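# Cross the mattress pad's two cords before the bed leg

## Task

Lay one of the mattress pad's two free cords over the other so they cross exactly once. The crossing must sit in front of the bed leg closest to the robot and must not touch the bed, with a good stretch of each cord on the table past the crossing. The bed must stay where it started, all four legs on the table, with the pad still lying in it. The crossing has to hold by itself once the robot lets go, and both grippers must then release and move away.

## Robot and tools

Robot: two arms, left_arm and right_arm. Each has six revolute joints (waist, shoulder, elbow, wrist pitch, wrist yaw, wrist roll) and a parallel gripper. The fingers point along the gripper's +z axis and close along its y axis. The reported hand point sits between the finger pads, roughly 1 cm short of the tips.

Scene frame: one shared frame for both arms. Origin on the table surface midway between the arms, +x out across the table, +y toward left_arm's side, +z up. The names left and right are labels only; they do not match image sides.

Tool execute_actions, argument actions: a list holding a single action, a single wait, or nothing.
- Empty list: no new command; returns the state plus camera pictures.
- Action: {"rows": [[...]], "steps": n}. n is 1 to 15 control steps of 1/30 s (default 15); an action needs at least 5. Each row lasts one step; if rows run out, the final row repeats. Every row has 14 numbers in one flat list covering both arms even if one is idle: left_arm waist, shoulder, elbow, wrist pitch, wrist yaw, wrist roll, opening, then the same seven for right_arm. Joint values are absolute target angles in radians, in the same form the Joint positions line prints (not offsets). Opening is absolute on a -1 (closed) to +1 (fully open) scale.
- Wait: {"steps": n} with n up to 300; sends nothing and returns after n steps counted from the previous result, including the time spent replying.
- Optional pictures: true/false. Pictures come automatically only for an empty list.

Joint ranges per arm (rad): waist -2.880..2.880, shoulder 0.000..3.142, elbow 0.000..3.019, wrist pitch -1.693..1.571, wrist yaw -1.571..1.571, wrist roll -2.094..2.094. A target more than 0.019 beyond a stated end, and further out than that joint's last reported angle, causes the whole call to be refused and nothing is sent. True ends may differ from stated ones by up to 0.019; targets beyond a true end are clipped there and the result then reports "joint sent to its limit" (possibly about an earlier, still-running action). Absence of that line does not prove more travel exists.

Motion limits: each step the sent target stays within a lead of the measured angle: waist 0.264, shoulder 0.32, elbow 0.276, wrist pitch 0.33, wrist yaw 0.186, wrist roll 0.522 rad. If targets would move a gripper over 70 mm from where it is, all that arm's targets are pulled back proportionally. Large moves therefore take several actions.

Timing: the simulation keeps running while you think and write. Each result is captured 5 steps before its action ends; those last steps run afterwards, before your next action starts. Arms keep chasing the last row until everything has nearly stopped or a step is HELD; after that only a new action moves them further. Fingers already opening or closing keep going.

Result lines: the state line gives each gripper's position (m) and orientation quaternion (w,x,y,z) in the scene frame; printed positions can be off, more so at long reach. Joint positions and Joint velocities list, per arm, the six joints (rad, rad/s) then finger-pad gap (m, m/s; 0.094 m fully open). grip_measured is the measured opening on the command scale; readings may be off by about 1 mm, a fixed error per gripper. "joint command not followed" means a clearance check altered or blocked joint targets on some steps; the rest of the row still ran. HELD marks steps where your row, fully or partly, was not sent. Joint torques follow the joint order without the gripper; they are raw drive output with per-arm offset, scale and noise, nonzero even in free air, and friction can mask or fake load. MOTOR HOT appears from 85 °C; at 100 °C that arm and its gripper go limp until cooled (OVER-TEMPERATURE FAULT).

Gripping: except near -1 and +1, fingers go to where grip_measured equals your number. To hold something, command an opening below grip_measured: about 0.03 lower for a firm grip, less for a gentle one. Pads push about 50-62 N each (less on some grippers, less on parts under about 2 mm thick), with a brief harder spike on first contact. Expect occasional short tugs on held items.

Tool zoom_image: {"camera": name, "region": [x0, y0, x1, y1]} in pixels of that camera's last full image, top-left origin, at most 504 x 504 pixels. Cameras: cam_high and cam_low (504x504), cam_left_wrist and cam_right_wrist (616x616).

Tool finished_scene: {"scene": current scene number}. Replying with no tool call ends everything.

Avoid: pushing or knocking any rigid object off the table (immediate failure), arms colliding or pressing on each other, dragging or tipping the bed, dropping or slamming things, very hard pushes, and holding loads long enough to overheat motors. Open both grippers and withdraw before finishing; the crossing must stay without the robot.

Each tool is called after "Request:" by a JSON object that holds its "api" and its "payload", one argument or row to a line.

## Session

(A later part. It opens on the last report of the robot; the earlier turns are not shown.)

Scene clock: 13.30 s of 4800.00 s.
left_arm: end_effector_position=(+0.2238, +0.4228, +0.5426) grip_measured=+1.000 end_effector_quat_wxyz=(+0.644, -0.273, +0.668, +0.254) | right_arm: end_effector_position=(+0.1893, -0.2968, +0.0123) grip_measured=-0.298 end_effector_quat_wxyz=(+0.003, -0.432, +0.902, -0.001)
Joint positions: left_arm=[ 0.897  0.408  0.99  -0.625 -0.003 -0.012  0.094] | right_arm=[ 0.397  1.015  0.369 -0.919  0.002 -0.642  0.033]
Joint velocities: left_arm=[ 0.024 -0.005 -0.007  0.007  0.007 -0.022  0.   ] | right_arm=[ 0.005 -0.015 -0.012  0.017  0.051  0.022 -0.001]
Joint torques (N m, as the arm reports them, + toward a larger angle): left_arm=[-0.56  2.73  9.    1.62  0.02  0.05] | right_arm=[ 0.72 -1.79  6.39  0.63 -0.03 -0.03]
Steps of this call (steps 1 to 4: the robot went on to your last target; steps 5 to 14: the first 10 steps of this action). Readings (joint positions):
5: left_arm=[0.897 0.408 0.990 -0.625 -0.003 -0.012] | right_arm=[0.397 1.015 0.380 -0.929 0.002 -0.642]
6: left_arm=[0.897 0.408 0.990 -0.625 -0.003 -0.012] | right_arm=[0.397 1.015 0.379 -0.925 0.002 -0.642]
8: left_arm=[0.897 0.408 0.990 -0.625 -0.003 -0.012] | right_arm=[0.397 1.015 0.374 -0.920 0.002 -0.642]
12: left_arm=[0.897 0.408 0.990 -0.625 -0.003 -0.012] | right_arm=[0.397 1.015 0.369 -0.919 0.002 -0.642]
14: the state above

Request:
{"api": "execute_actions", "payload": {
  "actions": [
    {"rows": [[0.897,0.408,0.99,-0.625,0,0,1, 0.4,1.021,0.355,-0.91,0,-0.65,-0.5],[0.897,0.408,0.99,-0.625,0,0,1, 0.4,1.021,0.355,-0.91,0,-0.65,-0.7],[0.897,0.408,0.99,-0.625,0,0,1, 0.4,1.021,0.355,-0.91,0,-0.65,-0.8],[0.897,0.408,0.99,-0.625,0,0,1, 0.4,1.021,0.355,-0.91,0,-0.65,-0.85],[0.897,0.408,0.99,-0.625,0,0,1, 0.4,1.021,0.355,-0.91,0,-0.65,-0.9],[0.897,0.408,0.99,-0.625,0,0,1, 0.4,1.021,0.355,-0.91,0,-0.65,-0.93]], "steps": 15}
  ],
  "pictures": true
}}

Scene clock: 13.80 s of 4800.00 s.
left_arm: end_effector_position=(+0.2238, +0.4228, +0.5426) grip_measured=+1.000 end_effector_quat_wxyz=(+0.644, -0.273, +0.668, +0.254) | right_arm: end_effector_position=(+0.1894, -0.2968, +0.0123) grip_measured=-0.924 end_effector_quat_wxyz=(+0.003, -0.432, +0.902, -0.001)
Joint positions: left_arm=[ 0.897  0.408  0.99  -0.625 -0.003 -0.012  0.094] | right_arm=[ 0.397  1.015  0.369 -0.919  0.002 -0.643  0.004]
Joint velocities: left_arm=[ 0.015  0.015  0.002  0.002  0.066 -0.037  0.   ] | right_arm=[-0.015 -0.005 -0.017  0.002 -0.022 -0.007 -0.001]
Joint torques (N m, as the arm reports them, + toward a larger angle): left_arm=[-0.5   3.06  9.06  1.6   0.04  0.03] | right_arm=[ 0.72 -2.15  6.29  0.78 -0.03 -0.03]
Steps of this call (steps 1 to 5: the last 5 steps of your previous action; steps 6 to 15: the first 10 steps of this action). Readings (joint positions):
6: left_arm=[0.897 0.408 0.990 -0.625 -0.003 -0.012] | right_arm=[0.397 1.015 0.369 -0.919 0.002 -0.643]
7: left_arm=[0.897 0.408 0.990 -0.625 -0.003 -0.012] | right_arm=[0.397 1.015 0.369 -0.919 0.002 -0.643]
9: left_arm=[0.897 0.408 0.990 -0.625 -0.003 -0.012] | right_arm=[0.397 1.015 0.369 -0.919 0.002 -0.643]
13: left_arm=[0.897 0.408 0.990 -0.625 -0.003 -0.012] | right_arm=[0.397 1.015 0.369 -0.919 0.002 -0.643]
15: the state above

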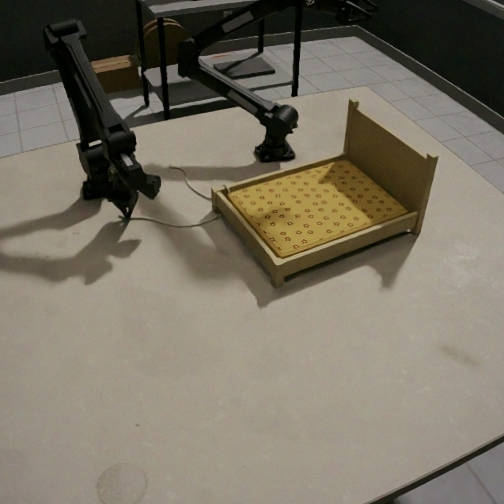

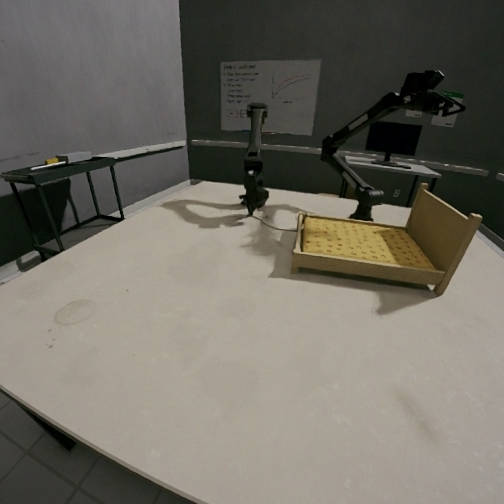

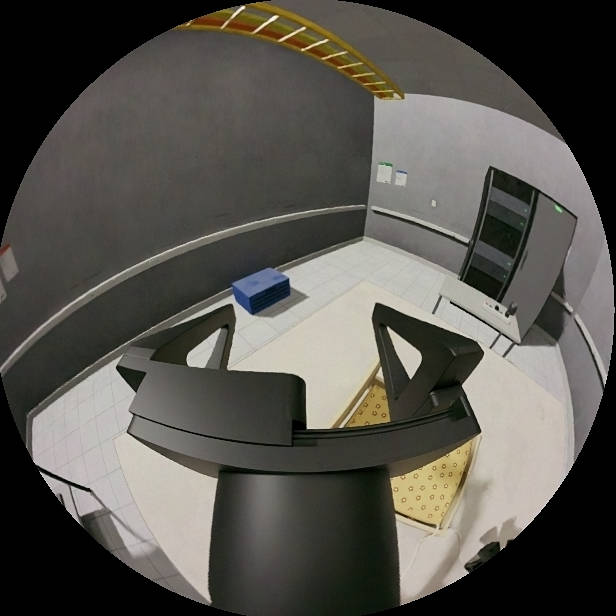

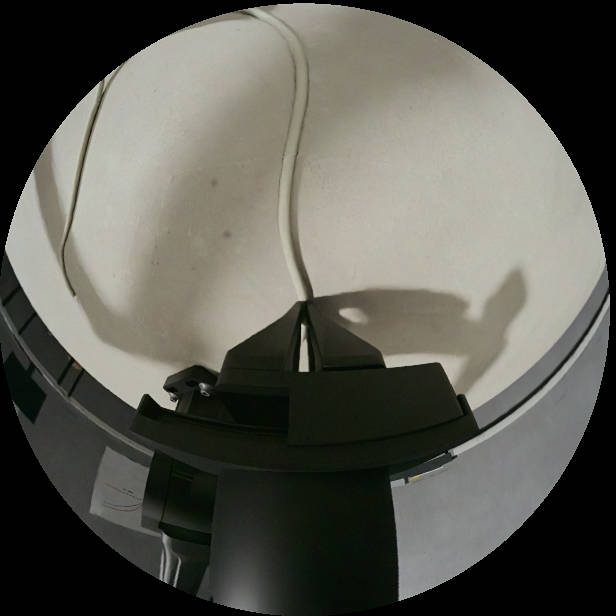

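Request:
{"api": "execute_actions", "payload": {
  "actions": [
    {"rows": [[0.897,0.408,0.99,-0.625,0,0,1, 0.4,1.021,0.355,-0.91,0,-0.65,-0.96],[0.897,0.408,0.99,-0.625,0,0,1, 0.4,1.021,0.355,-0.91,0,-0.65,-0.96],[0.897,0.408,0.99,-0.625,0,0,1, 0.4,1.021,0.355,-0.91,0,-0.65,-0.96],[0.897,0.408,0.99,-0.625,0,0,1, 0.4,1.021,0.355,-0.91,0,-0.65,-0.96],[0.897,0.408,0.99,-0.625,0,0,1, 0.4,1.0,0.385,-0.94,0,-0.65,-0.96],[0.897,0.408,0.99,-0.625,0,0,1, 0.4,0.99,0.395,-0.96,0,-0.65,-0.96],[0.897,0.408,0.99,-0.625,0,0,1, 0.4,0.98,0.405,-0.98,0,-0.65,-0.96],[0.897,0.408,0.99,-0.625,0,0,1, 0.4,0.968,0.415,-1.0,0,-0.65,-0.96],[0.897,0.408,0.99,-0.625,0,0,1, 0.4,0.956,0.425,-1.025,0,-0.65,-0.96],[0.897,0.408,0.99,-0.625,0,0,1, 0.4,0.944,0.435,-1.05,0,-0.65,-0.96],[0.897,0.408,0.99,-0.625,0,0,1, 0.4,0.932,0.445,-1.075,0,-0.65,-0.96],[0.897,0.408,0.99,-0.625,0,0,1, 0.4,0.92,0.455,-1.1,0,-0.65,-0.96],[0.897,0.408,0.99,-0.625,0,0,1, 0.4,0.908,0.463,-1.12,0,-0.65,-0.96],[0.897,0.408,0.99,-0.625,0,0,1, 0.4,0.899,0.47,-1.135,0,-0.65,-0.96]], "steps": 15}
  ]
}}

Request:
{"api": "execute_actions", "payload": {
  "actions": [
    {"steps": 15}
  ],
  "pictures": true
}}

Scene clock: 14.47 s of 4800.00 s.
left_arm: end_effector_position=(+0.2238, +0.4228, +0.5426) grip_measured=+1.000 end_effector_quat_wxyz=(+0.644, -0.273, +0.668, +0.254) | right_arm: end_effector_position=(+0.1766, -0.3001, +0.0196) grip_measured=-0.959 end_effector_quat_wxyz=(-0.015, -0.432, +0.902, +0.002)
Joint positions: left_arm=[ 0.897  0.408  0.99  -0.625 -0.003 -0.012  0.094] | right_arm=[ 0.397  0.977  0.372 -0.997  0.002 -0.643  0.002]
Joint velocities: left_arm=[-0.005 -0.015 -0.002  0.002 -0.051  0.081  0.   ] | right_arm=[-0.005 -0.308  0.051 -0.681  0.037  0.007 -0.001]
Joint torques (N m, as the arm reports them, + toward a larger angle): left_arm=[-0.69  2.73  8.84  1.65  0.02  0.04] | right_arm=[ 0.68 -2.94 12.6   0.18 -0.01 -0.02]
Steps of this call (steps 1 to 5: the last 5 steps of your previous action; steps 6 to 10: the robot went on to your last target; steps 11 to 20: the first 10 steps of this action). Readings (joint positions):
11: left_arm=[0.897 0.408 0.990 -0.625 -0.003 -0.012] | right_arm=[0.397 1.015 0.369 -0.919 0.002 -0.643]
12: left_arm=[0.897 0.408 0.990 -0.625 -0.003 -0.012] | right_arm=[0.397 1.014 0.369 -0.918 0.002 -0.643]
14: left_arm=[0.897 0.408 0.990 -0.625 -0.003 -0.012] | right_arm=[0.397 1.011 0.369 -0.916 0.002 -0.643]
18: left_arm=[0.897 0.408 0.990 -0.625 -0.003 -0.012] | right_arm=[0.397 0.995 0.371 -0.955 0.002 -0.643]
20: the state above

Scene clock: 14.97 s of 4800.00 s.
left_arm: end_effector_position=(+0.2238, +0.4228, +0.5426) grip_measured=+1.000 end_effector_quat_wxyz=(+0.644, -0.273, +0.668, +0.254) | right_arm: end_effector_position=(+0.1758, -0.3003, +0.0497) grip_measured=-0.959 end_effector_quat_wxyz=(-0.014, -0.432, +0.902, +0.002)
Joint positions: left_arm=[ 0.897  0.408  0.99  -0.625 -0.003 -0.012  0.094] | right_arm=[ 0.397  0.898  0.426 -1.127  0.002 -0.643  0.002]
Joint velocities: left_arm=[-0.005 -0.005 -0.002  0.002  0.051  0.051  0.   ] | right_arm=[-0.005  0.005  0.002 -0.007  0.022 -0.007 -0.   ]
Joint torques (N m, as the arm reports them, + toward a larger angle): left_arm=[-0.23  2.45  8.88  1.61  0.04  0.03] | right_arm=[ 0.68 -1.41 12.05 -0.15 -0.01 -0.03]
Kept back: nothing.
Steps of this call (steps 1 to 5: the last 5 steps of your previous action; steps 6 to 15: the robot went on to your last target). Readings (joint positions):
1: left_arm=[0.897 0.408 0.990 -0.625 -0.003 -0.012] | right_arm=[0.397 0.966 0.375 -1.020 0.002 -0.643]
2: left_arm=[0.897 0.408 0.990 -0.625 -0.003 -0.012] | right_arm=[0.397 0.954 0.380 -1.045 0.002 -0.643]
4: left_arm=[0.897 0.408 0.990 -0.625 -0.003 -0.012] | right_arm=[0.397 0.928 0.395 -1.090 0.002 -0.643]
8: left_arm=[0.897 0.408 0.990 -0.625 -0.003 -0.012] | right_arm=[0.397 0.898 0.422 -1.123 0.002 -0.643]
15: the state above

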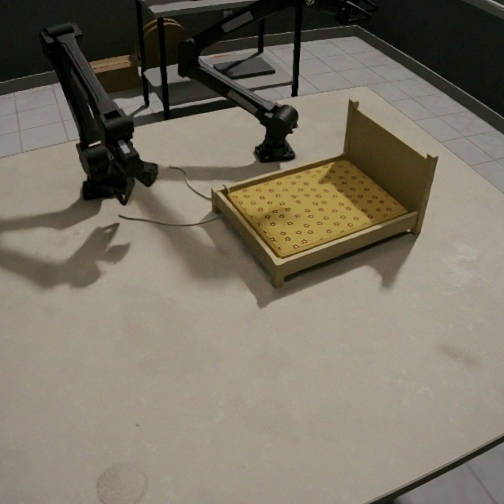

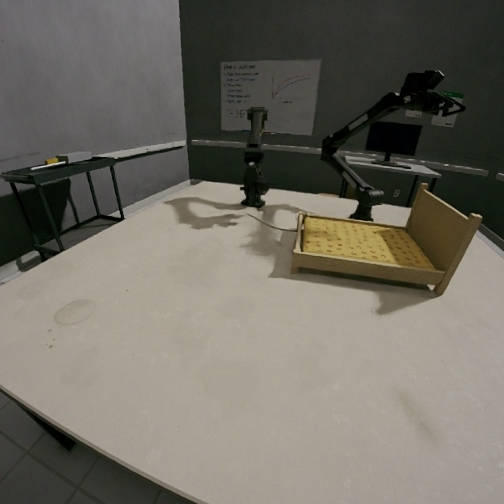

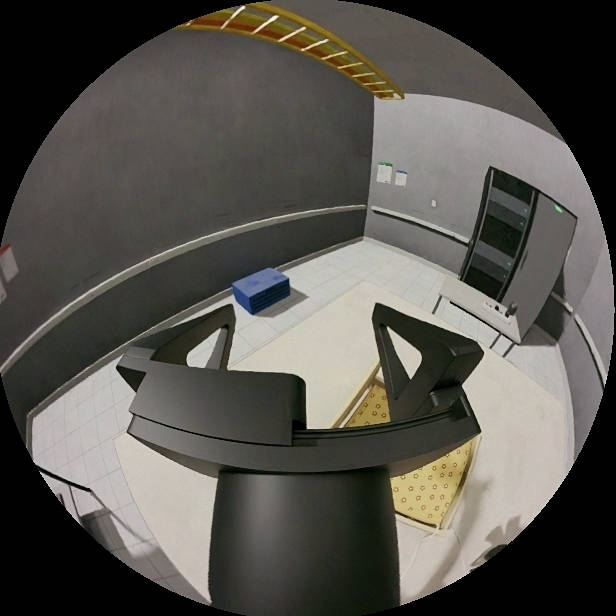

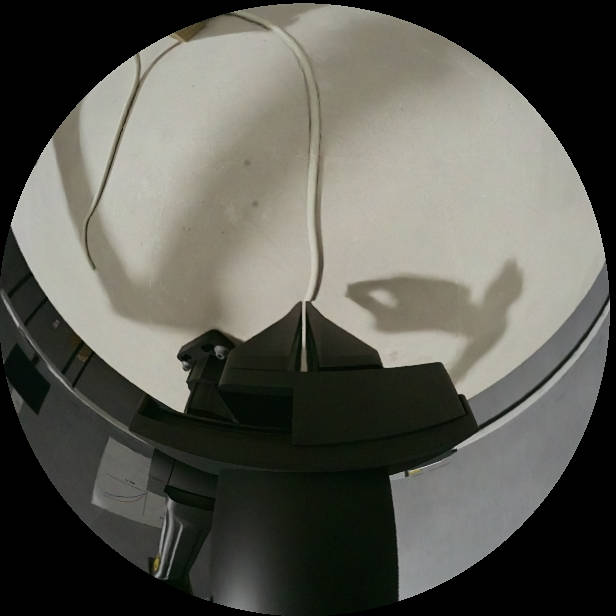

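Request:
{"api": "execute_actions", "payload": {
  "actions": [
    {"rows": [[0.897,0.408,0.99,-0.625,0,0,1, 0.4,0.91,0.41,-1.10,0,-0.65,-0.6],[0.897,0.408,0.99,-0.625,0,0,1, 0.4,0.925,0.405,-1.07,0,-0.65,-0.4],[0.897,0.408,0.99,-0.625,0,0,1, 0.4,0.94,0.40,-1.04,0,-0.65,-0.3],[0.897,0.408,0.99,-0.625,0,0,1, 0.4,0.955,0.394,-1.01,0,-0.65,-0.3],[0.897,0.408,0.99,-0.625,0,0,1, 0.4,0.97,0.388,-0.985,0,-0.65,-0.3],[0.897,0.408,0.99,-0.625,0,0,1, 0.4,0.985,0.382,-0.965,0,-0.65,-0.3],[0.897,0.408,0.99,-0.625,0,0,1, 0.4,0.995,0.376,-0.95,0,-0.65,-0.3],[0.897,0.408,0.99,-0.625,0,0,1, 0.4,1.005,0.37,-0.935,0,-0.65,-0.3],[0.897,0.408,0.99,-0.625,0,0,1, 0.4,1.013,0.365,-0.925,0,-0.65,-0.3],[0.897,0.408,0.99,-0.625,0,0,1, 0.4,1.02,0.36,-0.915,0,-0.65,-0.3],[0.897,0.408,0.99,-0.625,0,0,1, 0.4,1.025,0.355,-0.907,0,-0.65,-0.3],[0.897,0.408,0.99,-0.625,0,0,1, 0.4,1.03,0.35,-0.90,0,-0.65,-0.3]], "steps": 15}
  ]
}}

Request:
{"api": "execute_actions", "payload": {
  "actions": [
    {"steps": 15}
  ],
  "pictures": true
}}

Scene clock: 15.60 s of 4800.00 s.
left_arm: end_effector_position=(+0.2238, +0.4228, +0.5426) grip_measured=+1.000 end_effector_quat_wxyz=(+0.644, -0.273, +0.668, +0.254) | right_arm: end_effector_position=(+0.1924, -0.2960, +0.0203) grip_measured=-0.302 end_effector_quat_wxyz=(+0.005, -0.432, +0.902, -0.002)
Joint positions: left_arm=[ 0.897  0.408  0.99  -0.625 -0.003 -0.012  0.094] | right_arm=[ 0.397  1.     0.387 -0.947  0.002 -0.643  0.033]
Joint velocities: left_arm=[-0.005  0.005 -0.007  0.012 -0.007 -0.022  0.   ] | right_arm=[ 0.005  0.317 -0.193  0.364  0.007  0.007  0.001]
Joint torques (N m, as the arm reports them, + toward a larger angle): left_arm=[-0.48  2.8   8.95  1.55  0.04  0.01] | right_arm=[ 0.75 -2.52  6.41  0.51 -0.03 -0.02]
Steps of this call (steps 1 to 9: the robot went on to your last target; steps 10 to 19: the first 10 steps of this action). Readings (joint positions):
10: left_arm=[0.897 0.408 0.990 -0.625 -0.003 -0.012] | right_arm=[0.397 0.898 0.426 -1.125 0.002 -0.643]
11: left_arm=[0.897 0.408 0.990 -0.625 -0.003 -0.012] | right_arm=[0.397 0.899 0.425 -1.115 0.002 -0.643]
13: left_arm=[0.897 0.408 0.990 -0.625 -0.003 -0.012] | right_arm=[0.397 0.912 0.420 -1.072 0.002 -0.643]
17: left_arm=[0.897 0.408 0.990 -0.625 -0.003 -0.012] | right_arm=[0.397 0.973 0.400 -0.977 0.002 -0.643]
19: the state above

Scene clock: 16.10 s of 4800.00 s.
left_arm: end_effector_position=(+0.2238, +0.4228, +0.5426) grip_measured=+1.000 end_effector_quat_wxyz=(+0.644, -0.273, +0.668, +0.254) | right_arm: end_effector_position=(+0.1876, -0.2972, +0.0090) grip_measured=-0.301 end_effector_quat_wxyz=(-0.001, -0.433, +0.902, -0.000)
Joint positions: left_arm=[ 0.897  0.408  0.99  -0.625 -0.003 -0.012  0.094] | right_arm=[ 0.397  1.025  0.364 -0.911  0.001 -0.643  0.033]
Joint velocities: left_arm=[-0.015 -0.005 -0.007  0.007 -0.022 -0.007  0.   ] | right_arm=[-0.005  0.005 -0.002  0.012 -0.081  0.022 -0.   ]
Joint torques (N m, as the arm reports them, + toward a larger angle): left_arm=[-0.38  2.95  8.99  1.64  0.05  0.04] | right_arm=[ 0.73 -2.25  6.34  0.87 -0.03 -0.02]
Kept back: nothing.
Steps of this call (steps 1 to 5: the last 5 steps of your previous action; steps 6 to 15: the robot went on to your last target). Readings (joint positions):
1: left_arm=[0.897 0.408 0.990 -0.625 -0.003 -0.012] | right_arm=[0.397 1.010 0.380 -0.936 0.002 -0.643]
2: left_arm=[0.897 0.408 0.990 -0.625 -0.003 -0.012] | right_arm=[0.397 1.017 0.374 -0.926 0.002 -0.643]
4: left_arm=[0.897 0.408 0.990 -0.625 -0.003 -0.012] | right_arm=[0.397 1.025 0.364 -0.916 0.002 -0.643]
8: left_arm=[0.897 0.408 0.990 -0.625 -0.003 -0.012] | right_arm=[0.397 1.025 0.364 -0.911 0.001 -0.643]
15: the state above

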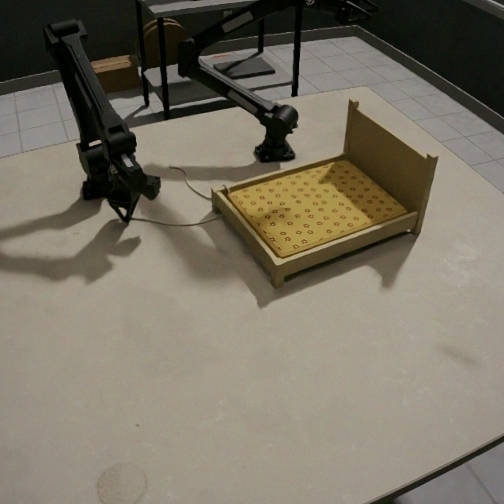

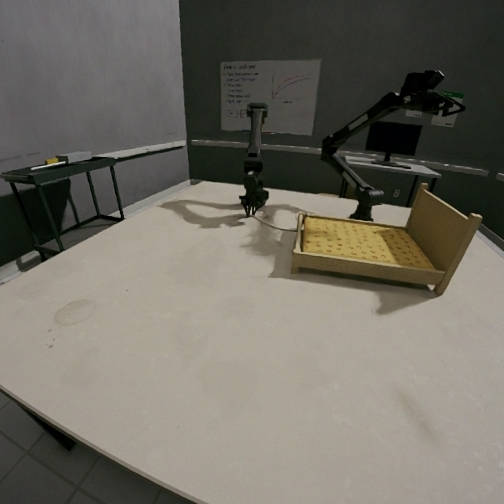

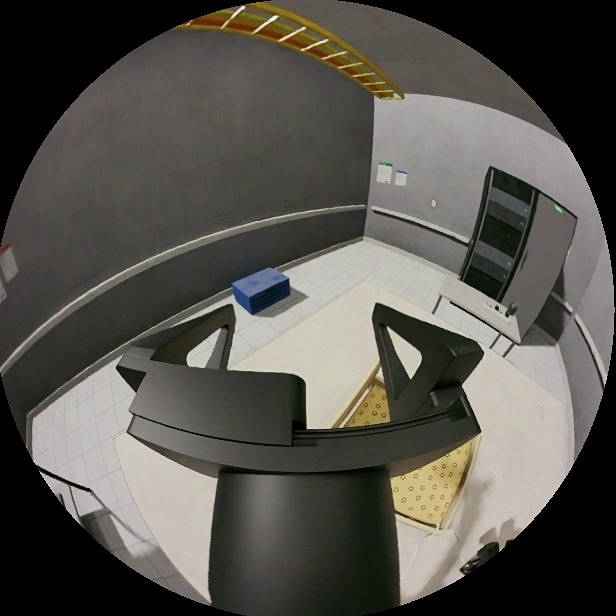

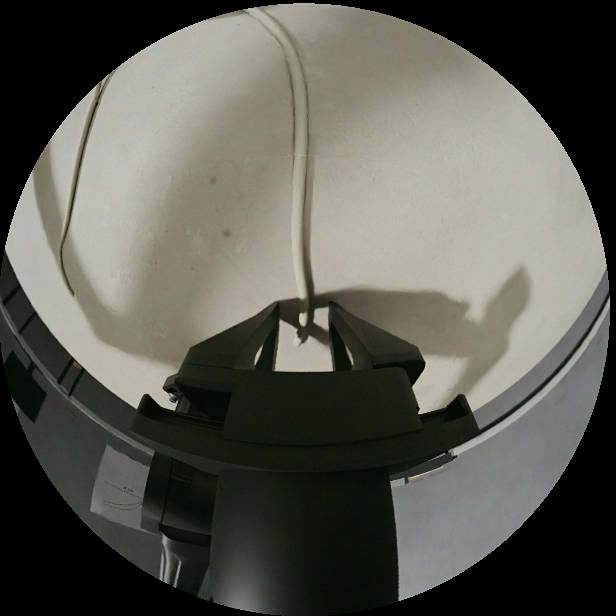

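Tips at the table. Close slowly.

Request:
{"api": "execute_actions", "payload": {
  "actions": [
    {"rows": [[0.897,0.408,0.99,-0.625,0,0,1, 0.4,1.034,0.348,-0.90,0,-0.65,-0.5],[0.897,0.408,0.99,-0.625,0,0,1, 0.4,1.034,0.348,-0.90,0,-0.65,-0.7],[0.897,0.408,0.99,-0.625,0,0,1, 0.4,1.034,0.348,-0.90,0,-0.65,-0.8],[0.897,0.408,0.99,-0.625,0,0,1, 0.4,1.034,0.348,-0.90,0,-0.65,-0.84],[0.897,0.408,0.99,-0.625,0,0,1, 0.4,1.034,0.348,-0.90,0,-0.65,-0.87],[0.897,0.408,0.99,-0.625,0,0,1, 0.4,1.034,0.348,-0.90,0,-0.65,-0.9],[0.897,0.408,0.99,-0.625,0,0,1, 0.4,1.034,0.348,-0.90,0,-0.65,-0.92]], "steps": 15}
  ]
}}

Request:
{"api": "execute_actions", "payload": {
  "actions": [
    {"steps": 8}
  ]
}}

Scene clock: 16.63 s of 4800.00 s.
left_arm: end_effector_position=(+0.2238, +0.4228, +0.5426) grip_measured=+1.000 end_effector_quat_wxyz=(+0.644, -0.273, +0.668, +0.254) | right_arm: end_effector_position=(+0.1884, -0.2971, +0.0090) grip_measured=-0.911 end_effector_quat_wxyz=(+0.001, -0.433, +0.902, -0.001)
Joint positions: left_arm=[ 0.897  0.408  0.99  -0.625 -0.003 -0.012  0.094] | right_arm=[ 0.397  1.025  0.364 -0.908  0.002 -0.643  0.004]
Joint velocities: left_arm=[-0.024  0.005 -0.002 -0.007 -0.007 -0.007  0.   ] | right_arm=[-0.005 -0.005 -0.012  0.002 -0.007 -0.007 -0.001]
Joint torques (N m, as the arm reports them, + toward a larger angle): left_arm=[-0.58  3.03  9.04  1.69  0.06  0.04] | right_arm=[ 0.73 -1.83  6.15  0.71 -0.01 -0.02]
Steps of this call (steps 1 to 6: the robot went on to your last target; steps 7 to 16: the first 10 steps of this action). Readings (joint positions):
7: left_arm=[0.897 0.408 0.990 -0.625 -0.003 -0.012] | right_arm=[0.397 1.025 0.364 -0.910 0.002 -0.643]
8: left_arm=[0.897 0.408 0.990 -0.625 -0.003 -0.012] | right_arm=[0.397 1.025 0.364 -0.909 0.002 -0.643]
10: left_arm=[0.897 0.408 0.990 -0.625 -0.003 -0.012] | right_arm=[0.397 1.025 0.364 -0.908 0.002 -0.643]
14: left_arm=[0.897 0.408 0.990 -0.625 -0.003 -0.012] | right_arm=[0.397 1.025 0.364 -0.908 0.002 -0.643]
16: the state above

Scene clock: 16.90 s of 4800.00 s.
left_arm: end_effector_position=(+0.2238, +0.4228, +0.5426) grip_measured=+1.000 end_effector_quat_wxyz=(+0.644, -0.273, +0.668, +0.254) | right_arm: end_effector_position=(+0.1884, -0.2971, +0.0090) grip_measured=-0.911 end_effector_quat_wxyz=(+0.001, -0.433, +0.902, -0.001)
Joint positions: left_arm=[ 0.897  0.408  0.99  -0.625 -0.003 -0.012  0.094] | right_arm=[ 0.397  1.025  0.364 -0.908  0.002 -0.643  0.004]
Joint velocities: left_arm=[-0.005 -0.015 -0.022 -0.022 -0.007 -0.007  0.   ] | right_arm=[ 0.005  0.005 -0.017  0.012  0.007  0.051 -0.   ]
Joint torques (N m, as the arm reports them, + toward a larger angle): left_arm=[-0.75  2.61  9.04  1.66  0.02  0.02] | right_arm=[ 0.66 -1.82  6.15  0.72 -0.01 -0.02]
Kept back: nothing.
Steps of this call (steps 1 to 5: the last 5 steps of your previous action; steps 6 to 8: the robot went on to your last target). Readings (joint positions):
1: left_arm=[0.897 0.408 0.990 -0.625 -0.003 -0.012] | right_arm=[0.397 1.025 0.364 -0.908 0.002 -0.643]
2: left_arm=[0.897 0.408 0.990 -0.625 -0.003 -0.012] | right_arm=[0.397 1.025 0.364 -0.908 0.002 -0.643]
4: left_arm=[0.897 0.408 0.990 -0.625 -0.003 -0.012] | right_arm=[0.397 1.025 0.364 -0.908 0.002 -0.643]
8: the state above

Request:
{"api": "execute_actions", "payload": {
  "actions": [
    {"rows": [[0.897,0.408,0.99,-0.625,0,0,1, 0.4,1.034,0.348,-0.90,0,-0.65,-0.93],[0.897,0.408,0.99,-0.625,0,0,1, 0.4,1.034,0.348,-0.90,0,-0.65,-0.94],[0.897,0.408,0.99,-0.625,0,0,1, 0.4,1.034,0.348,-0.90,0,-0.65,-0.945]], "steps": 12}
  ]
}}

Scene clock: 17.23 s of 4800.00 s.
left_arm: end_effector_position=(+0.2238, +0.4228, +0.5426) grip_measured=+1.000 end_effector_quat_wxyz=(+0.644, -0.273, +0.668, +0.254) | right_arm: end_effector_position=(+0.1884, -0.2971, +0.0090) grip_measured=-0.931 end_effector_quat_wxyz=(+0.001, -0.433, +0.902, -0.001)
Joint positions: left_arm=[ 0.897  0.408  0.99  -0.625 -0.003 -0.012  0.094] | right_arm=[ 0.397  1.025  0.364 -0.908  0.002 -0.643  0.003]
Joint velocities: left_arm=[-0.024  0.005 -0.002 -0.007  0.007  0.007  0.   ] | right_arm=[ 0.005 -0.005  0.012 -0.002 -0.007 -0.081  0.001]
Joint torques (N m, as the arm reports them, + toward a larger angle): left_arm=[-0.55  2.84  8.98  1.65  0.02  0.04] | right_arm=[ 0.72 -1.77  6.14  0.72 -0.03 -0.02]
Steps of this call (steps 1 to 3: the robot went on to your last target; steps 4 to 10: the first 7 steps of this action). Readings (joint positions):
4: left_arm=[0.897 0.408 0.990 -0.625 -0.003 -0.012] | right_arm=[0.397 1.025 0.364 -0.908 0.002 -0.643]
5: left_arm=[0.897 0.408 0.990 -0.625 -0.003 -0.012] | right_arm=[0.397 1.025 0.364 -0.908 0.002 -0.643]
7: left_arm=[0.897 0.408 0.990 -0.625 -0.003 -0.012] | right_arm=[0.397 1.025 0.364 -0.908 0.002 -0.643]
10: the state above

Request:
{"api": "execute_actions", "payload": {
  "actions": [
    {"rows": [[0.897,0.408,0.99,-0.625,0,0,1, 0.4,1.025,0.40,-0.91,0,-0.65,-0.95],[0.897,0.408,0.99,-0.625,0,0,1, 0.4,1.015,0.412,-0.925,0,-0.65,-0.95],[0.897,0.408,0.99,-0.625,0,0,1, 0.4,1.005,0.42,-0.94,0,-0.65,-0.95],[0.897,0.408,0.99,-0.625,0,0,1, 0.4,0.995,0.43,-0.96,0,-0.65,-0.95],[0.897,0.408,0.99,-0.625,0,0,1, 0.4,0.985,0.44,-0.98,0,-0.65,-0.95],[0.897,0.408,0.99,-0.625,0,0,1, 0.4,0.975,0.45,-1.0,0,-0.65,-0.95],[0.897,0.408,0.99,-0.625,0,0,1, 0.4,0.963,0.46,-1.02,0,-0.65,-0.95],[0.897,0.408,0.99,-0.625,0,0,1, 0.4,0.951,0.47,-1.045,0,-0.65,-0.95],[0.897,0.408,0.99,-0.625,0,0,1, 0.4,0.939,0.48,-1.07,0,-0.65,-0.95],[0.897,0.408,0.99,-0.625,0,0,1, 0.4,0.927,0.488,-1.09,0,-0.65,-0.95],[0.897,0.408,0.99,-0.625,0,0,1, 0.4,0.915,0.496,-1.11,0,-0.65,-0.95],[0.897,0.408,0.99,-0.625,0,0,1, 0.4,0.905,0.502,-1.13,0,-0.65,-0.95],[0.897,0.408,0.99,-0.625,0,0,1, 0.4,0.899,0.504,-1.14,0,-0.65,-0.95]], "steps": 15}
  ]
}}

Request:
{"api": "execute_actions", "payload": {
  "actions": [
    {"steps": 12}
  ],
  "pictures": true
}}

Scene clock: 17.97 s of 4800.00 s.
left_arm: end_effector_position=(+0.2238, +0.4228, +0.5426) grip_measured=+1.000 end_effector_quat_wxyz=(+0.644, -0.273, +0.668, +0.254) | right_arm: end_effector_position=(+0.1866, -0.2975, +0.0357) grip_measured=-0.935 end_effector_quat_wxyz=(-0.007, -0.433, +0.902, +0.001)
Joint positions: left_arm=[ 0.897  0.408  0.99  -0.625 -0.003 -0.012  0.094] | right_arm=[ 0.397  0.961  0.415 -1.04   0.002 -0.643  0.003]
Joint velocities: left_arm=[-0.005  0.005 -0.007  0.002 -0.066 -0.022  0.   ] | right_arm=[ 0.005 -0.415  0.349 -0.642 -0.037 -0.095  0.001]
Joint torques (N m, as the arm reports them, + toward a larger angle): left_arm=[-0.73  2.84  8.93  1.69  0.06  0.03] | right_arm=[ 0.73 -2.69 12.36  0.06 -0.03 -0.02]
Steps of this call (steps 1 to 5: the last 5 steps of your previous action; steps 6 to 12: the robot went on to your last target; steps 13 to 22: the first 10 steps of this action). Readings (joint positions):
13: left_arm=[0.897 0.408 0.990 -0.625 -0.003 -0.012] | right_arm=[0.397 1.025 0.364 -0.908 0.002 -0.643]
14: left_arm=[0.897 0.408 0.990 -0.625 -0.003 -0.012] | right_arm=[0.397 1.025 0.364 -0.909 0.002 -0.643]
16: left_arm=[0.897 0.408 0.990 -0.625 -0.003 -0.012] | right_arm=[0.397 1.021 0.366 -0.925 0.002 -0.643]
20: left_arm=[0.897 0.408 0.990 -0.625 -0.003 -0.012] | right_arm=[0.397 0.987 0.392 -0.996 0.002 -0.643]
22: the state above

Scene clock: 18.37 s of 4800.00 s.
left_arm: end_effector_position=(+0.2238, +0.4228, +0.5426) grip_measured=+1.000 end_effector_quat_wxyz=(+0.644, -0.273, +0.668, +0.254) | right_arm: end_effector_position=(+0.1887, -0.2970, +0.0619) grip_measured=-0.935 end_effector_quat_wxyz=(+0.002, -0.433, +0.902, -0.001)
Joint positions: left_arm=[ 0.897  0.408  0.99  -0.625 -0.003 -0.012  0.094] | right_arm=[ 0.397  0.896  0.461 -1.132  0.002 -0.643  0.003]
Joint velocities: left_arm=[-0.024  0.005  0.002 -0.007 -0.022 -0.066  0.   ] | right_arm=[ 0.005 -0.005 -0.007 -0.002  0.081 -0.051  0.001]
Joint torques (N m, as the arm reports them, + toward a larger angle): left_arm=[-0.49  2.58  8.96  1.63  0.03  0.03] | right_arm=[ 0.64 -1.51 12.09  0.   -0.02 -0.02]
Kept back: nothing.
Steps of this call (steps 1 to 5: the last 5 steps of your previous action; steps 6 to 12: the robot went on to your last target). Readings (joint positions):
1: left_arm=[0.897 0.408 0.990 -0.625 -0.003 -0.012] | right_arm=[0.397 0.947 0.426 -1.060 0.002 -0.643]
2: left_arm=[0.897 0.408 0.990 -0.625 -0.003 -0.012] | right_arm=[0.397 0.933 0.437 -1.080 0.002 -0.643]
4: left_arm=[0.897 0.408 0.990 -0.625 -0.003 -0.012] | right_arm=[0.397 0.910 0.454 -1.112 0.002 -0.643]
8: left_arm=[0.897 0.408 0.990 -0.625 -0.003 -0.012] | right_arm=[0.397 0.896 0.461 -1.129 0.002 -0.643]
12: the state above

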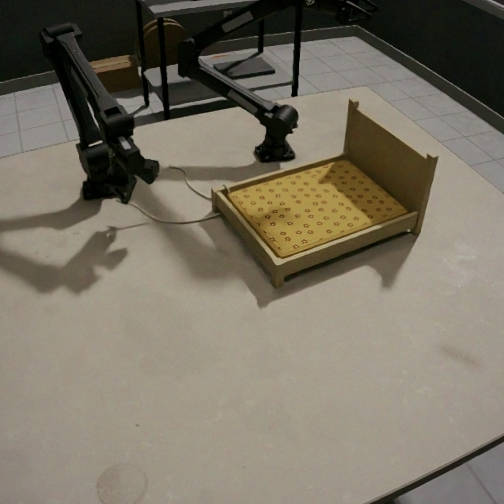

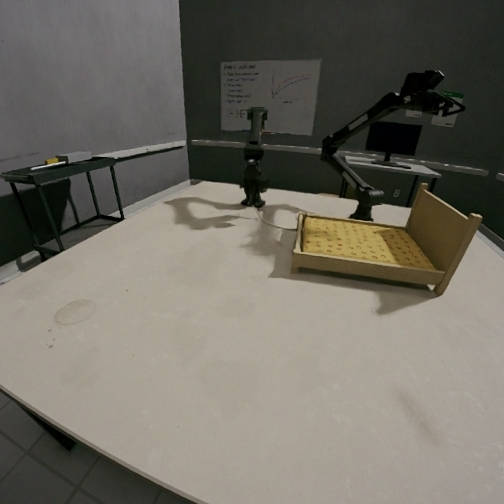

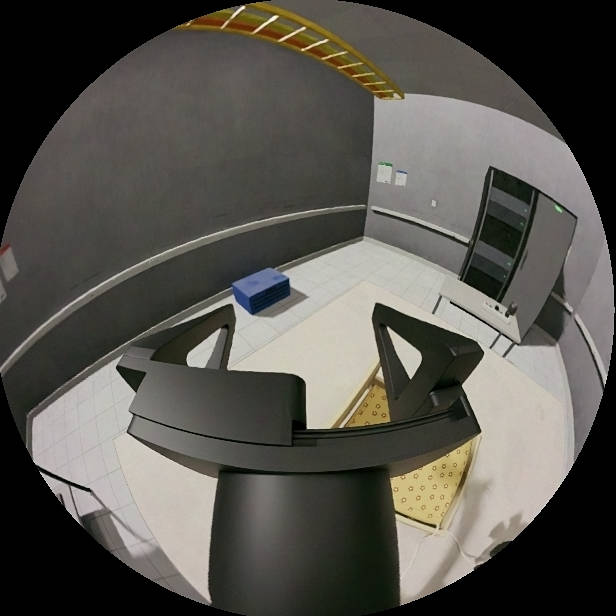

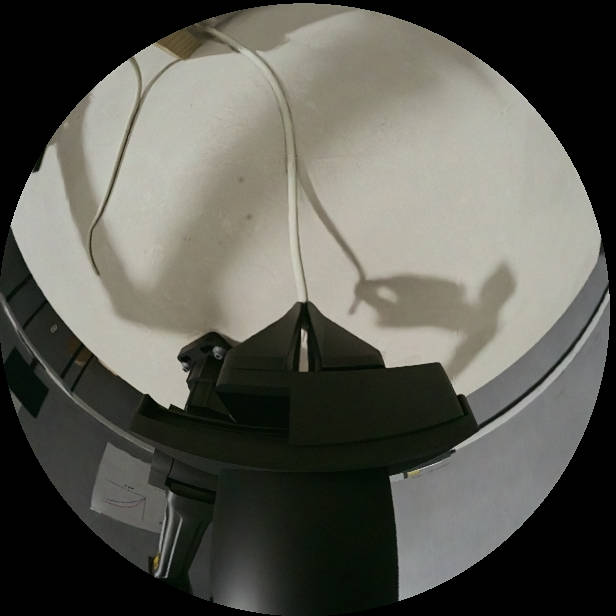

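Request:
{"api": "execute_actions", "payload": {
  "actions": [
    {"rows": [[0.897,0.408,0.99,-0.625,0,0,1, 0.41,0.899,0.504,-1.14,0,-0.63,-0.95],[0.897,0.408,0.99,-0.625,0,0,1, 0.43,0.899,0.504,-1.14,0,-0.60,-0.95],[0.897,0.408,0.99,-0.625,0,0,1, 0.455,0.899,0.504,-1.14,0,-0.56,-0.95],[0.897,0.408,0.99,-0.625,0,0,1, 0.485,0.899,0.504,-1.14,0,-0.52,-0.95],[0.897,0.408,0.99,-0.625,0,0,1, 0.52,0.899,0.504,-1.14,0,-0.47,-0.95],[0.897,0.408,0.99,-0.625,0,0,1, 0.555,0.899,0.504,-1.14,0,-0.42,-0.95],[0.897,0.408,0.99,-0.625,0,0,1, 0.59,0.899,0.504,-1.14,0,-0.37,-0.95],[0.897,0.408,0.99,-0.625,0,0,1, 0.625,0.899,0.504,-1.14,0,-0.32,-0.95],[0.897,0.408,0.99,-0.625,0,0,1, 0.66,0.899,0.504,-1.14,0,-0.27,-0.95],[0.897,0.408,0.99,-0.625,0,0,1, 0.695,0.899,0.504,-1.14,0,-0.22,-0.95],[0.897,0.408,0.99,-0.625,0,0,1, 0.73,0.899,0.504,-1.14,0,-0.17,-0.95],[0.897,0.408,0.99,-0.625,0,0,1, 0.765,0.899,0.504,-1.14,0,-0.12,-0.95],[0.897,0.408,0.99,-0.625,0,0,1, 0.80,0.899,0.504,-1.14,0,-0.07,-0.95],[0.897,0.408,0.99,-0.625,0,0,1, 0.835,0.899,0.504,-1.14,0,-0.02,-0.95],[0.897,0.408,0.99,-0.625,0,0,1, 0.87,0.899,0.504,-1.14,0,0.03,-0.95]], "steps": 15}
  ]
}}

Request:
{"api": "execute_actions", "payload": {
  "actions": [
    {"rows": [[0.897,0.408,0.99,-0.625,0,0,1, 0.905,0.899,0.504,-1.14,0,0.08,-0.95],[0.897,0.408,0.99,-0.625,0,0,1, 0.94,0.899,0.504,-1.14,0,0.13,-0.95],[0.897,0.408,0.99,-0.625,0,0,1, 0.975,0.899,0.504,-1.14,0,0.18,-0.95],[0.897,0.408,0.99,-0.625,0,0,1, 1.01,0.899,0.504,-1.14,0,0.23,-0.95],[0.897,0.408,0.99,-0.625,0,0,1, 1.045,0.899,0.504,-1.14,0,0.28,-0.95],[0.897,0.408,0.99,-0.625,0,0,1, 1.08,0.899,0.504,-1.14,0,0.33,-0.95],[0.897,0.408,0.99,-0.625,0,0,1, 1.115,0.899,0.504,-1.14,0,0.38,-0.95],[0.897,0.408,0.99,-0.625,0,0,1, 1.15,0.899,0.504,-1.14,0,0.43,-0.95],[0.897,0.408,0.99,-0.625,0,0,1, 1.185,0.899,0.504,-1.14,0,0.48,-0.95],[0.897,0.408,0.99,-0.625,0,0,1, 1.22,0.899,0.504,-1.14,0,0.53,-0.95],[0.897,0.408,0.99,-0.625,0,0,1, 1.255,0.899,0.504,-1.14,0,0.57,-0.95],[0.897,0.408,0.99,-0.625,0,0,1, 1.29,0.899,0.504,-1.14,0,0.60,-0.95],[0.897,0.408,0.99,-0.625,0,0,1, 1.32,0.899,0.504,-1.14,0,0.63,-0.95],[0.897,0.408,0.99,-0.625,0,0,1, 1.35,0.899,0.504,-1.14,0,0.65,-0.95],[0.897,0.408,0.99,-0.625,0,0,1, 1.37,0.899,0.504,-1.14,0,0.66,-0.95]], "steps": 15}
  ]
}}

Request:
{"api": "execute_actions", "payload": {
  "actions": [
    {"steps": 18}
  ],
  "pictures": true
}}

Scene clock: 19.27 s of 4800.00 s.
left_arm: end_effector_position=(+0.2238, +0.4228, +0.5426) grip_measured=+1.000 end_effector_quat_wxyz=(+0.644, -0.273, +0.668, +0.254) | right_arm: end_effector_position=(+0.1734, -0.2569, +0.0619) grip_measured=-0.935 end_effector_quat_wxyz=(+0.002, -0.430, +0.903, -0.000)
Joint positions: left_arm=[ 0.897  0.408  0.99  -0.625 -0.003 -0.012  0.094] | right_arm=[ 0.628  0.896  0.461 -1.133  0.001 -0.407  0.003]
Joint velocities: left_arm=[-0.015 -0.005  0.002  0.002 -0.066  0.007  0.   ] | right_arm=[ 1.089  0.005  0.012  0.007  0.037  1.253 -0.001]
Joint torques (N m, as the arm reports them, + toward a larger angle): left_arm=[-0.6   2.84  8.98  1.62  0.03  0.01] | right_arm=[ 0.08 -1.67 12.06 -0.04  0.02  0.09]
Steps of this call (steps 1 to 17: the robot went on to your last target; steps 18 to 27: the first 10 steps of this action). Readings (joint positions):
18: left_arm=[0.897 0.408 0.990 -0.625 -0.003 -0.012] | right_arm=[0.397 0.896 0.461 -1.133 0.002 -0.642]
19: left_arm=[0.897 0.408 0.990 -0.625 -0.003 -0.012] | right_arm=[0.400 0.896 0.461 -1.133 0.002 -0.637]
21: left_arm=[0.897 0.408 0.990 -0.625 -0.003 -0.012] | right_arm=[0.425 0.896 0.461 -1.133 0.002 -0.608]
25: left_arm=[0.897 0.408 0.990 -0.625 -0.003 -0.012] | right_arm=[0.552 0.896 0.461 -1.133 0.001 -0.487]
27: the state above

Scene clock: 19.77 s of 4800.00 s.
left_arm: end_effector_position=(+0.2238, +0.4228, +0.5426) grip_measured=+1.000 end_effector_quat_wxyz=(+0.644, -0.273, +0.668, +0.254) | right_arm: end_effector_position=(+0.1082, -0.1859, +0.0619) grip_measured=-0.935 end_effector_quat_wxyz=(+0.001, -0.343, +0.940, +0.001)
Joint positions: left_arm=[ 0.897  0.408  0.99  -0.625 -0.003 -0.012  0.094] | right_arm=[ 1.154  0.896  0.461 -1.133  0.     0.309  0.003]
Joint velocities: left_arm=[-0.005 -0.015 -0.012  0.002  0.022 -0.051  0.   ] | right_arm=[ 1.031 -0.005 -0.002 -0.007  0.022  1.37   0.   ]
Joint torques (N m, as the arm reports them, + toward a larger angle): left_arm=[-0.33  2.72  8.94  1.62  0.05  0.04] | right_arm=[ 0.9  -1.78 12.06  0.01  0.11  0.08]
Steps of this call (steps 1 to 5: the last 5 steps of your previous action; steps 6 to 15: the first 10 steps of this action). Readings (joint positions):
6: left_arm=[0.897 0.408 0.990 -0.625 -0.003 -0.012] | right_arm=[0.839 0.896 0.461 -1.133 0.000 -0.133]
7: left_arm=[0.897 0.408 0.990 -0.625 -0.003 -0.012] | right_arm=[0.874 0.896 0.461 -1.133 0.000 -0.085]
9: left_arm=[0.897 0.408 0.990 -0.625 -0.003 -0.012] | right_arm=[0.944 0.896 0.461 -1.133 0.000 0.013]
13: left_arm=[0.897 0.408 0.990 -0.625 -0.003 -0.012] | right_arm=[1.084 0.896 0.461 -1.133 0.000 0.210]
15: the state above

Scene clock: 20.37 s of 4800.00 s.
left_arm: end_effector_position=(+0.2238, +0.4228, +0.5426) grip_measured=+1.000 end_effector_quat_wxyz=(+0.644, -0.273, +0.668, +0.254) | right_arm: end_effector_position=(+0.0717, -0.1680, +0.0619) grip_measured=-0.935 end_effector_quat_wxyz=(+0.001, -0.288, +0.958, +0.001)
Joint positions: left_arm=[ 0.897  0.408  0.99  -0.625 -0.003 -0.012  0.094] | right_arm=[ 1.373  0.896  0.461 -1.133 -0.     0.644  0.003]
Joint velocities: left_arm=[-0.005 -0.015 -0.017 -0.002  0.051 -0.066  0.   ] | right_arm=[-0.024 -0.005 -0.007 -0.017  0.022  0.095  0.   ]
Joint torques (N m, as the arm reports them, + toward a larger angle): left_arm=[-0.7   2.74  8.9   1.79  0.02  0.02] | right_arm=[ 0.13 -1.67 12.06 -0.03  0.17  0.07]
Kept back: nothing.
Steps of this call (steps 1 to 5: the last 5 steps of your previous action; steps 6 to 18: the robot went on to your last target). Readings (joint positions):
1: left_arm=[0.897 0.408 0.990 -0.625 -0.003 -0.012] | right_arm=[1.189 0.896 0.461 -1.133 0.000 0.358]
2: left_arm=[0.897 0.408 0.990 -0.625 -0.003 -0.012] | right_arm=[1.224 0.896 0.461 -1.133 0.000 0.403]
4: left_arm=[0.897 0.408 0.990 -0.625 -0.003 -0.012] | right_arm=[1.292 0.896 0.461 -1.133 -0.000 0.483]
8: left_arm=[0.897 0.408 0.990 -0.625 -0.003 -0.012] | right_arm=[1.372 0.896 0.461 -1.133 -0.000 0.582]
18: the state above

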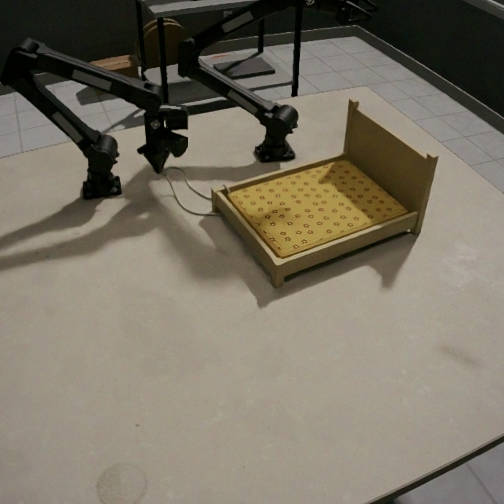

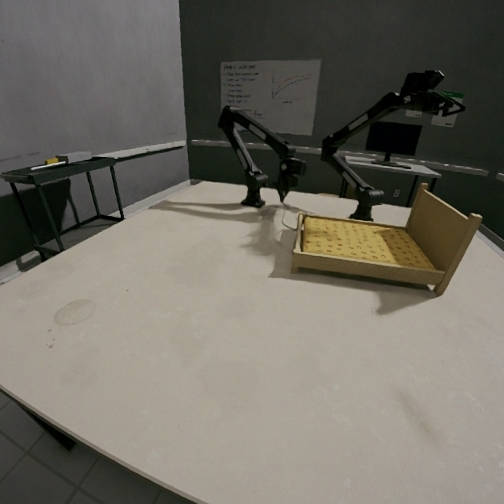

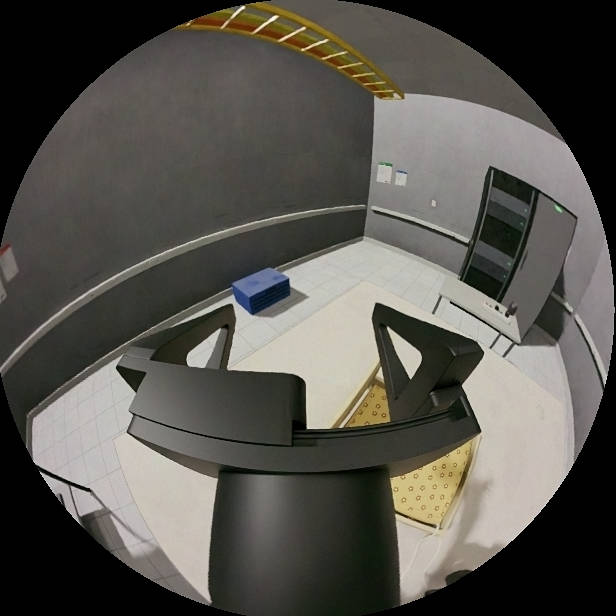

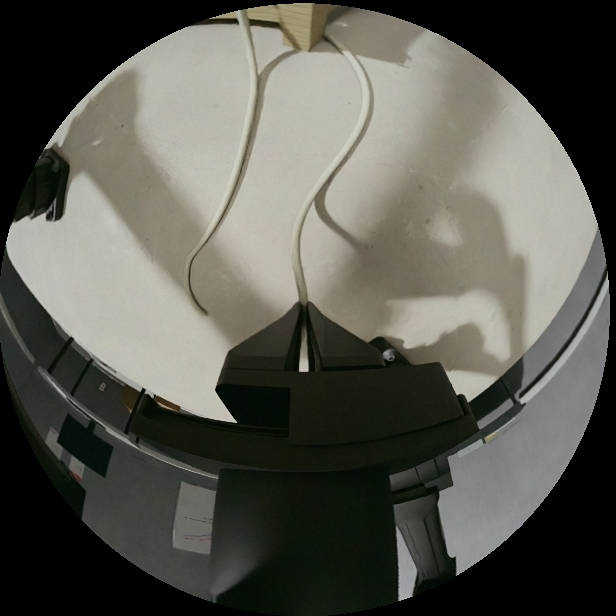

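Request:
{"api": "execute_actions", "payload": {
  "actions": [
    {"rows": [[0.897,0.408,0.99,-0.625,0,0,1, 1.38,0.9,0.445,-1.12,0,0.69,-0.95],[0.897,0.408,0.99,-0.625,0,0,1, 1.39,0.9,0.435,-1.11,0,0.72,-0.95],[0.897,0.408,0.99,-0.625,0,0,1, 1.40,0.9,0.422,-1.095,0,0.75,-0.95],[0.897,0.408,0.99,-0.625,0,0,1, 1.41,0.902,0.409,-1.08,0,0.78,-0.95],[0.897,0.408,0.99,-0.625,0,0,1, 1.42,0.904,0.396,-1.065,0,0.81,-0.95],[0.897,0.408,0.99,-0.625,0,0,1, 1.43,0.906,0.383,-1.05,0,0.84,-0.95],[0.897,0.408,0.99,-0.625,0,0,1, 1.44,0.908,0.37,-1.035,0,0.87,-0.95],[0.897,0.408,0.99,-0.625,0,0,1, 1.45,0.91,0.357,-1.02,0,0.90,-0.95],[0.897,0.408,0.99,-0.625,0,0,1, 1.46,0.91,0.345,-1.01,0,0.93,-0.95],[0.897,0.408,0.99,-0.625,0,0,1, 1.468,0.91,0.335,-1.0,0,0.96,-0.95],[0.897,0.408,0.99,-0.625,0,0,1, 1.475,0.91,0.325,-0.99,0,0.98,-0.95],[0.897,0.408,0.99,-0.625,0,0,1, 1.475,0.91,0.318,-0.985,0,1.0,-0.95],[0.897,0.408,0.99,-0.625,0,0,1, 1.475,0.91,0.312,-0.98,0,1.0,-0.95]], "steps": 15}
  ]
}}

Request:
{"api": "execute_actions", "payload": {
  "actions": [
    {"steps": 15}
  ],
  "pictures": true
}}

Scene clock: 21.17 s of 4800.00 s.
left_arm: end_effector_position=(+0.2238, +0.4228, +0.5426) grip_measured=+1.000 end_effector_quat_wxyz=(+0.644, -0.273, +0.668, +0.254) | right_arm: end_effector_position=(+0.0552, -0.1771, +0.0307) grip_measured=-0.935 end_effector_quat_wxyz=(+0.003, -0.230, +0.973, +0.005)
Joint positions: left_arm=[ 0.897  0.408  0.99  -0.625 -0.003 -0.012  0.094] | right_arm=[ 1.446  0.899  0.37  -1.031 -0.     0.837  0.003]
Joint velocities: left_arm=[ 0.005 -0.024 -0.002  0.007  0.022  0.081  0.   ] | right_arm=[ 0.288  0.044 -0.388  0.32  -0.007  0.725  0.   ]
Joint torques (N m, as the arm reports them, + toward a larger angle): left_arm=[-0.63  2.54  8.98  1.64  0.03  0.01] | right_arm=[ 0.9  -0.68  7.11  0.81  0.17  0.1 ]
Steps of this call (steps 1 to 14: the robot went on to your last target; steps 15 to 24: the first 10 steps of this action). Readings (joint positions):
15: left_arm=[0.897 0.408 0.990 -0.625 -0.003 -0.012] | right_arm=[1.373 0.896 0.461 -1.132 -0.000 0.656]
16: left_arm=[0.897 0.408 0.990 -0.625 -0.003 -0.012] | right_arm=[1.374 0.896 0.460 -1.129 -0.000 0.665]
18: left_arm=[0.897 0.408 0.990 -0.625 -0.003 -0.012] | right_arm=[1.383 0.896 0.450 -1.110 -0.000 0.696]
22: left_arm=[0.897 0.408 0.990 -0.625 -0.003 -0.012] | right_arm=[1.425 0.897 0.399 -1.056 -0.000 0.784]
24: the state above

Scene clock: 21.67 s of 4800.00 s.
left_arm: end_effector_position=(+0.2238, +0.4228, +0.5426) grip_measured=+1.000 end_effector_quat_wxyz=(+0.644, -0.273, +0.668, +0.254) | right_arm: end_effector_position=(+0.0483, -0.1871, +0.0146) grip_measured=-0.935 end_effector_quat_wxyz=(+0.000, -0.169, +0.986, +0.001)
Joint positions: left_arm=[ 0.897  0.408  0.99  -0.625 -0.003 -0.012  0.094] | right_arm=[ 1.47   0.903  0.322 -0.989 -0.     0.986  0.003]
Joint velocities: left_arm=[-0.005 -0.015 -0.007 -0.017  0.066  0.081  0.   ] | right_arm=[-0.005  0.005 -0.002 -0.002  0.022  0.037 -0.   ]
Joint torques (N m, as the arm reports them, + toward a larger angle): left_arm=[-0.3   2.84  8.9   1.56  0.03  0.05] | right_arm=[ 0.88 -0.8   6.99  0.78  0.19  0.12]
Kept back: nothing.
Steps of this call (steps 1 to 5: the last 5 steps of your previous action; steps 6 to 15: the robot went on to your last target). Readings (joint positions):
1: left_arm=[0.897 0.408 0.990 -0.625 -0.003 -0.012] | right_arm=[1.455 0.900 0.357 -1.021 -0.000 0.863]
2: left_arm=[0.897 0.408 0.990 -0.625 -0.003 -0.012] | right_arm=[1.463 0.901 0.346 -1.011 -0.000 0.887]
4: left_arm=[0.897 0.408 0.990 -0.625 -0.003 -0.012] | right_arm=[1.470 0.902 0.329 -0.998 -0.000 0.925]
8: left_arm=[0.897 0.408 0.990 -0.625 -0.003 -0.012] | right_arm=[1.470 0.903 0.322 -0.991 -0.000 0.965]
15: the state above

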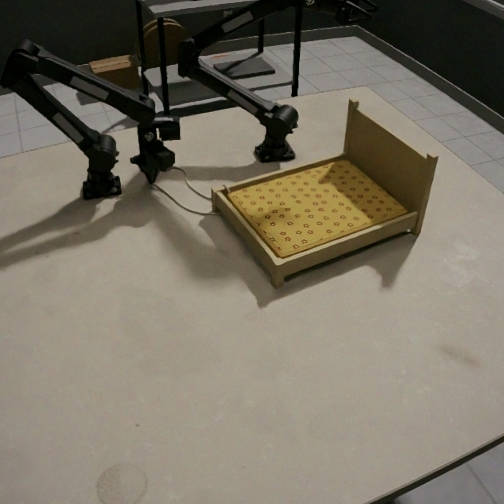

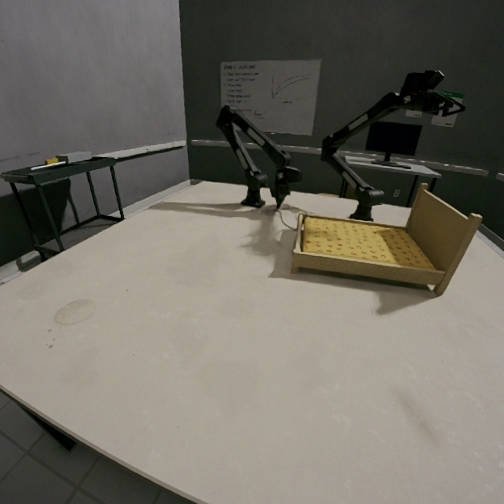

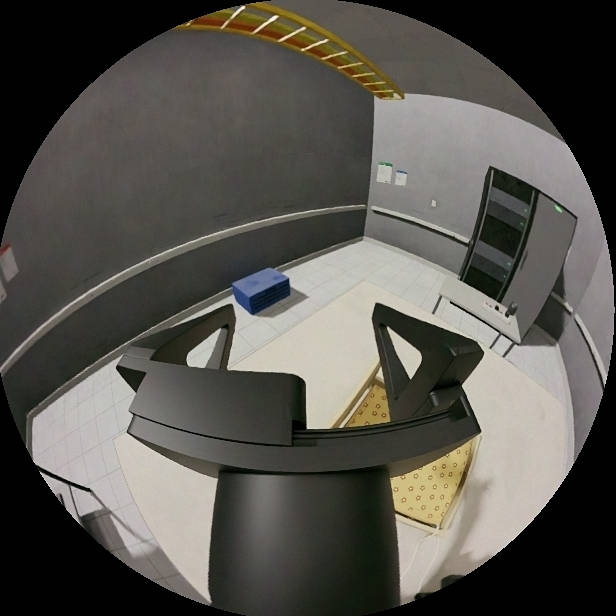

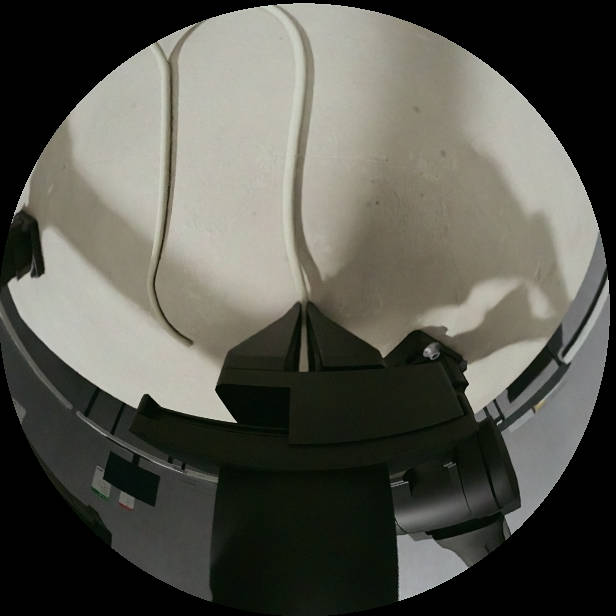

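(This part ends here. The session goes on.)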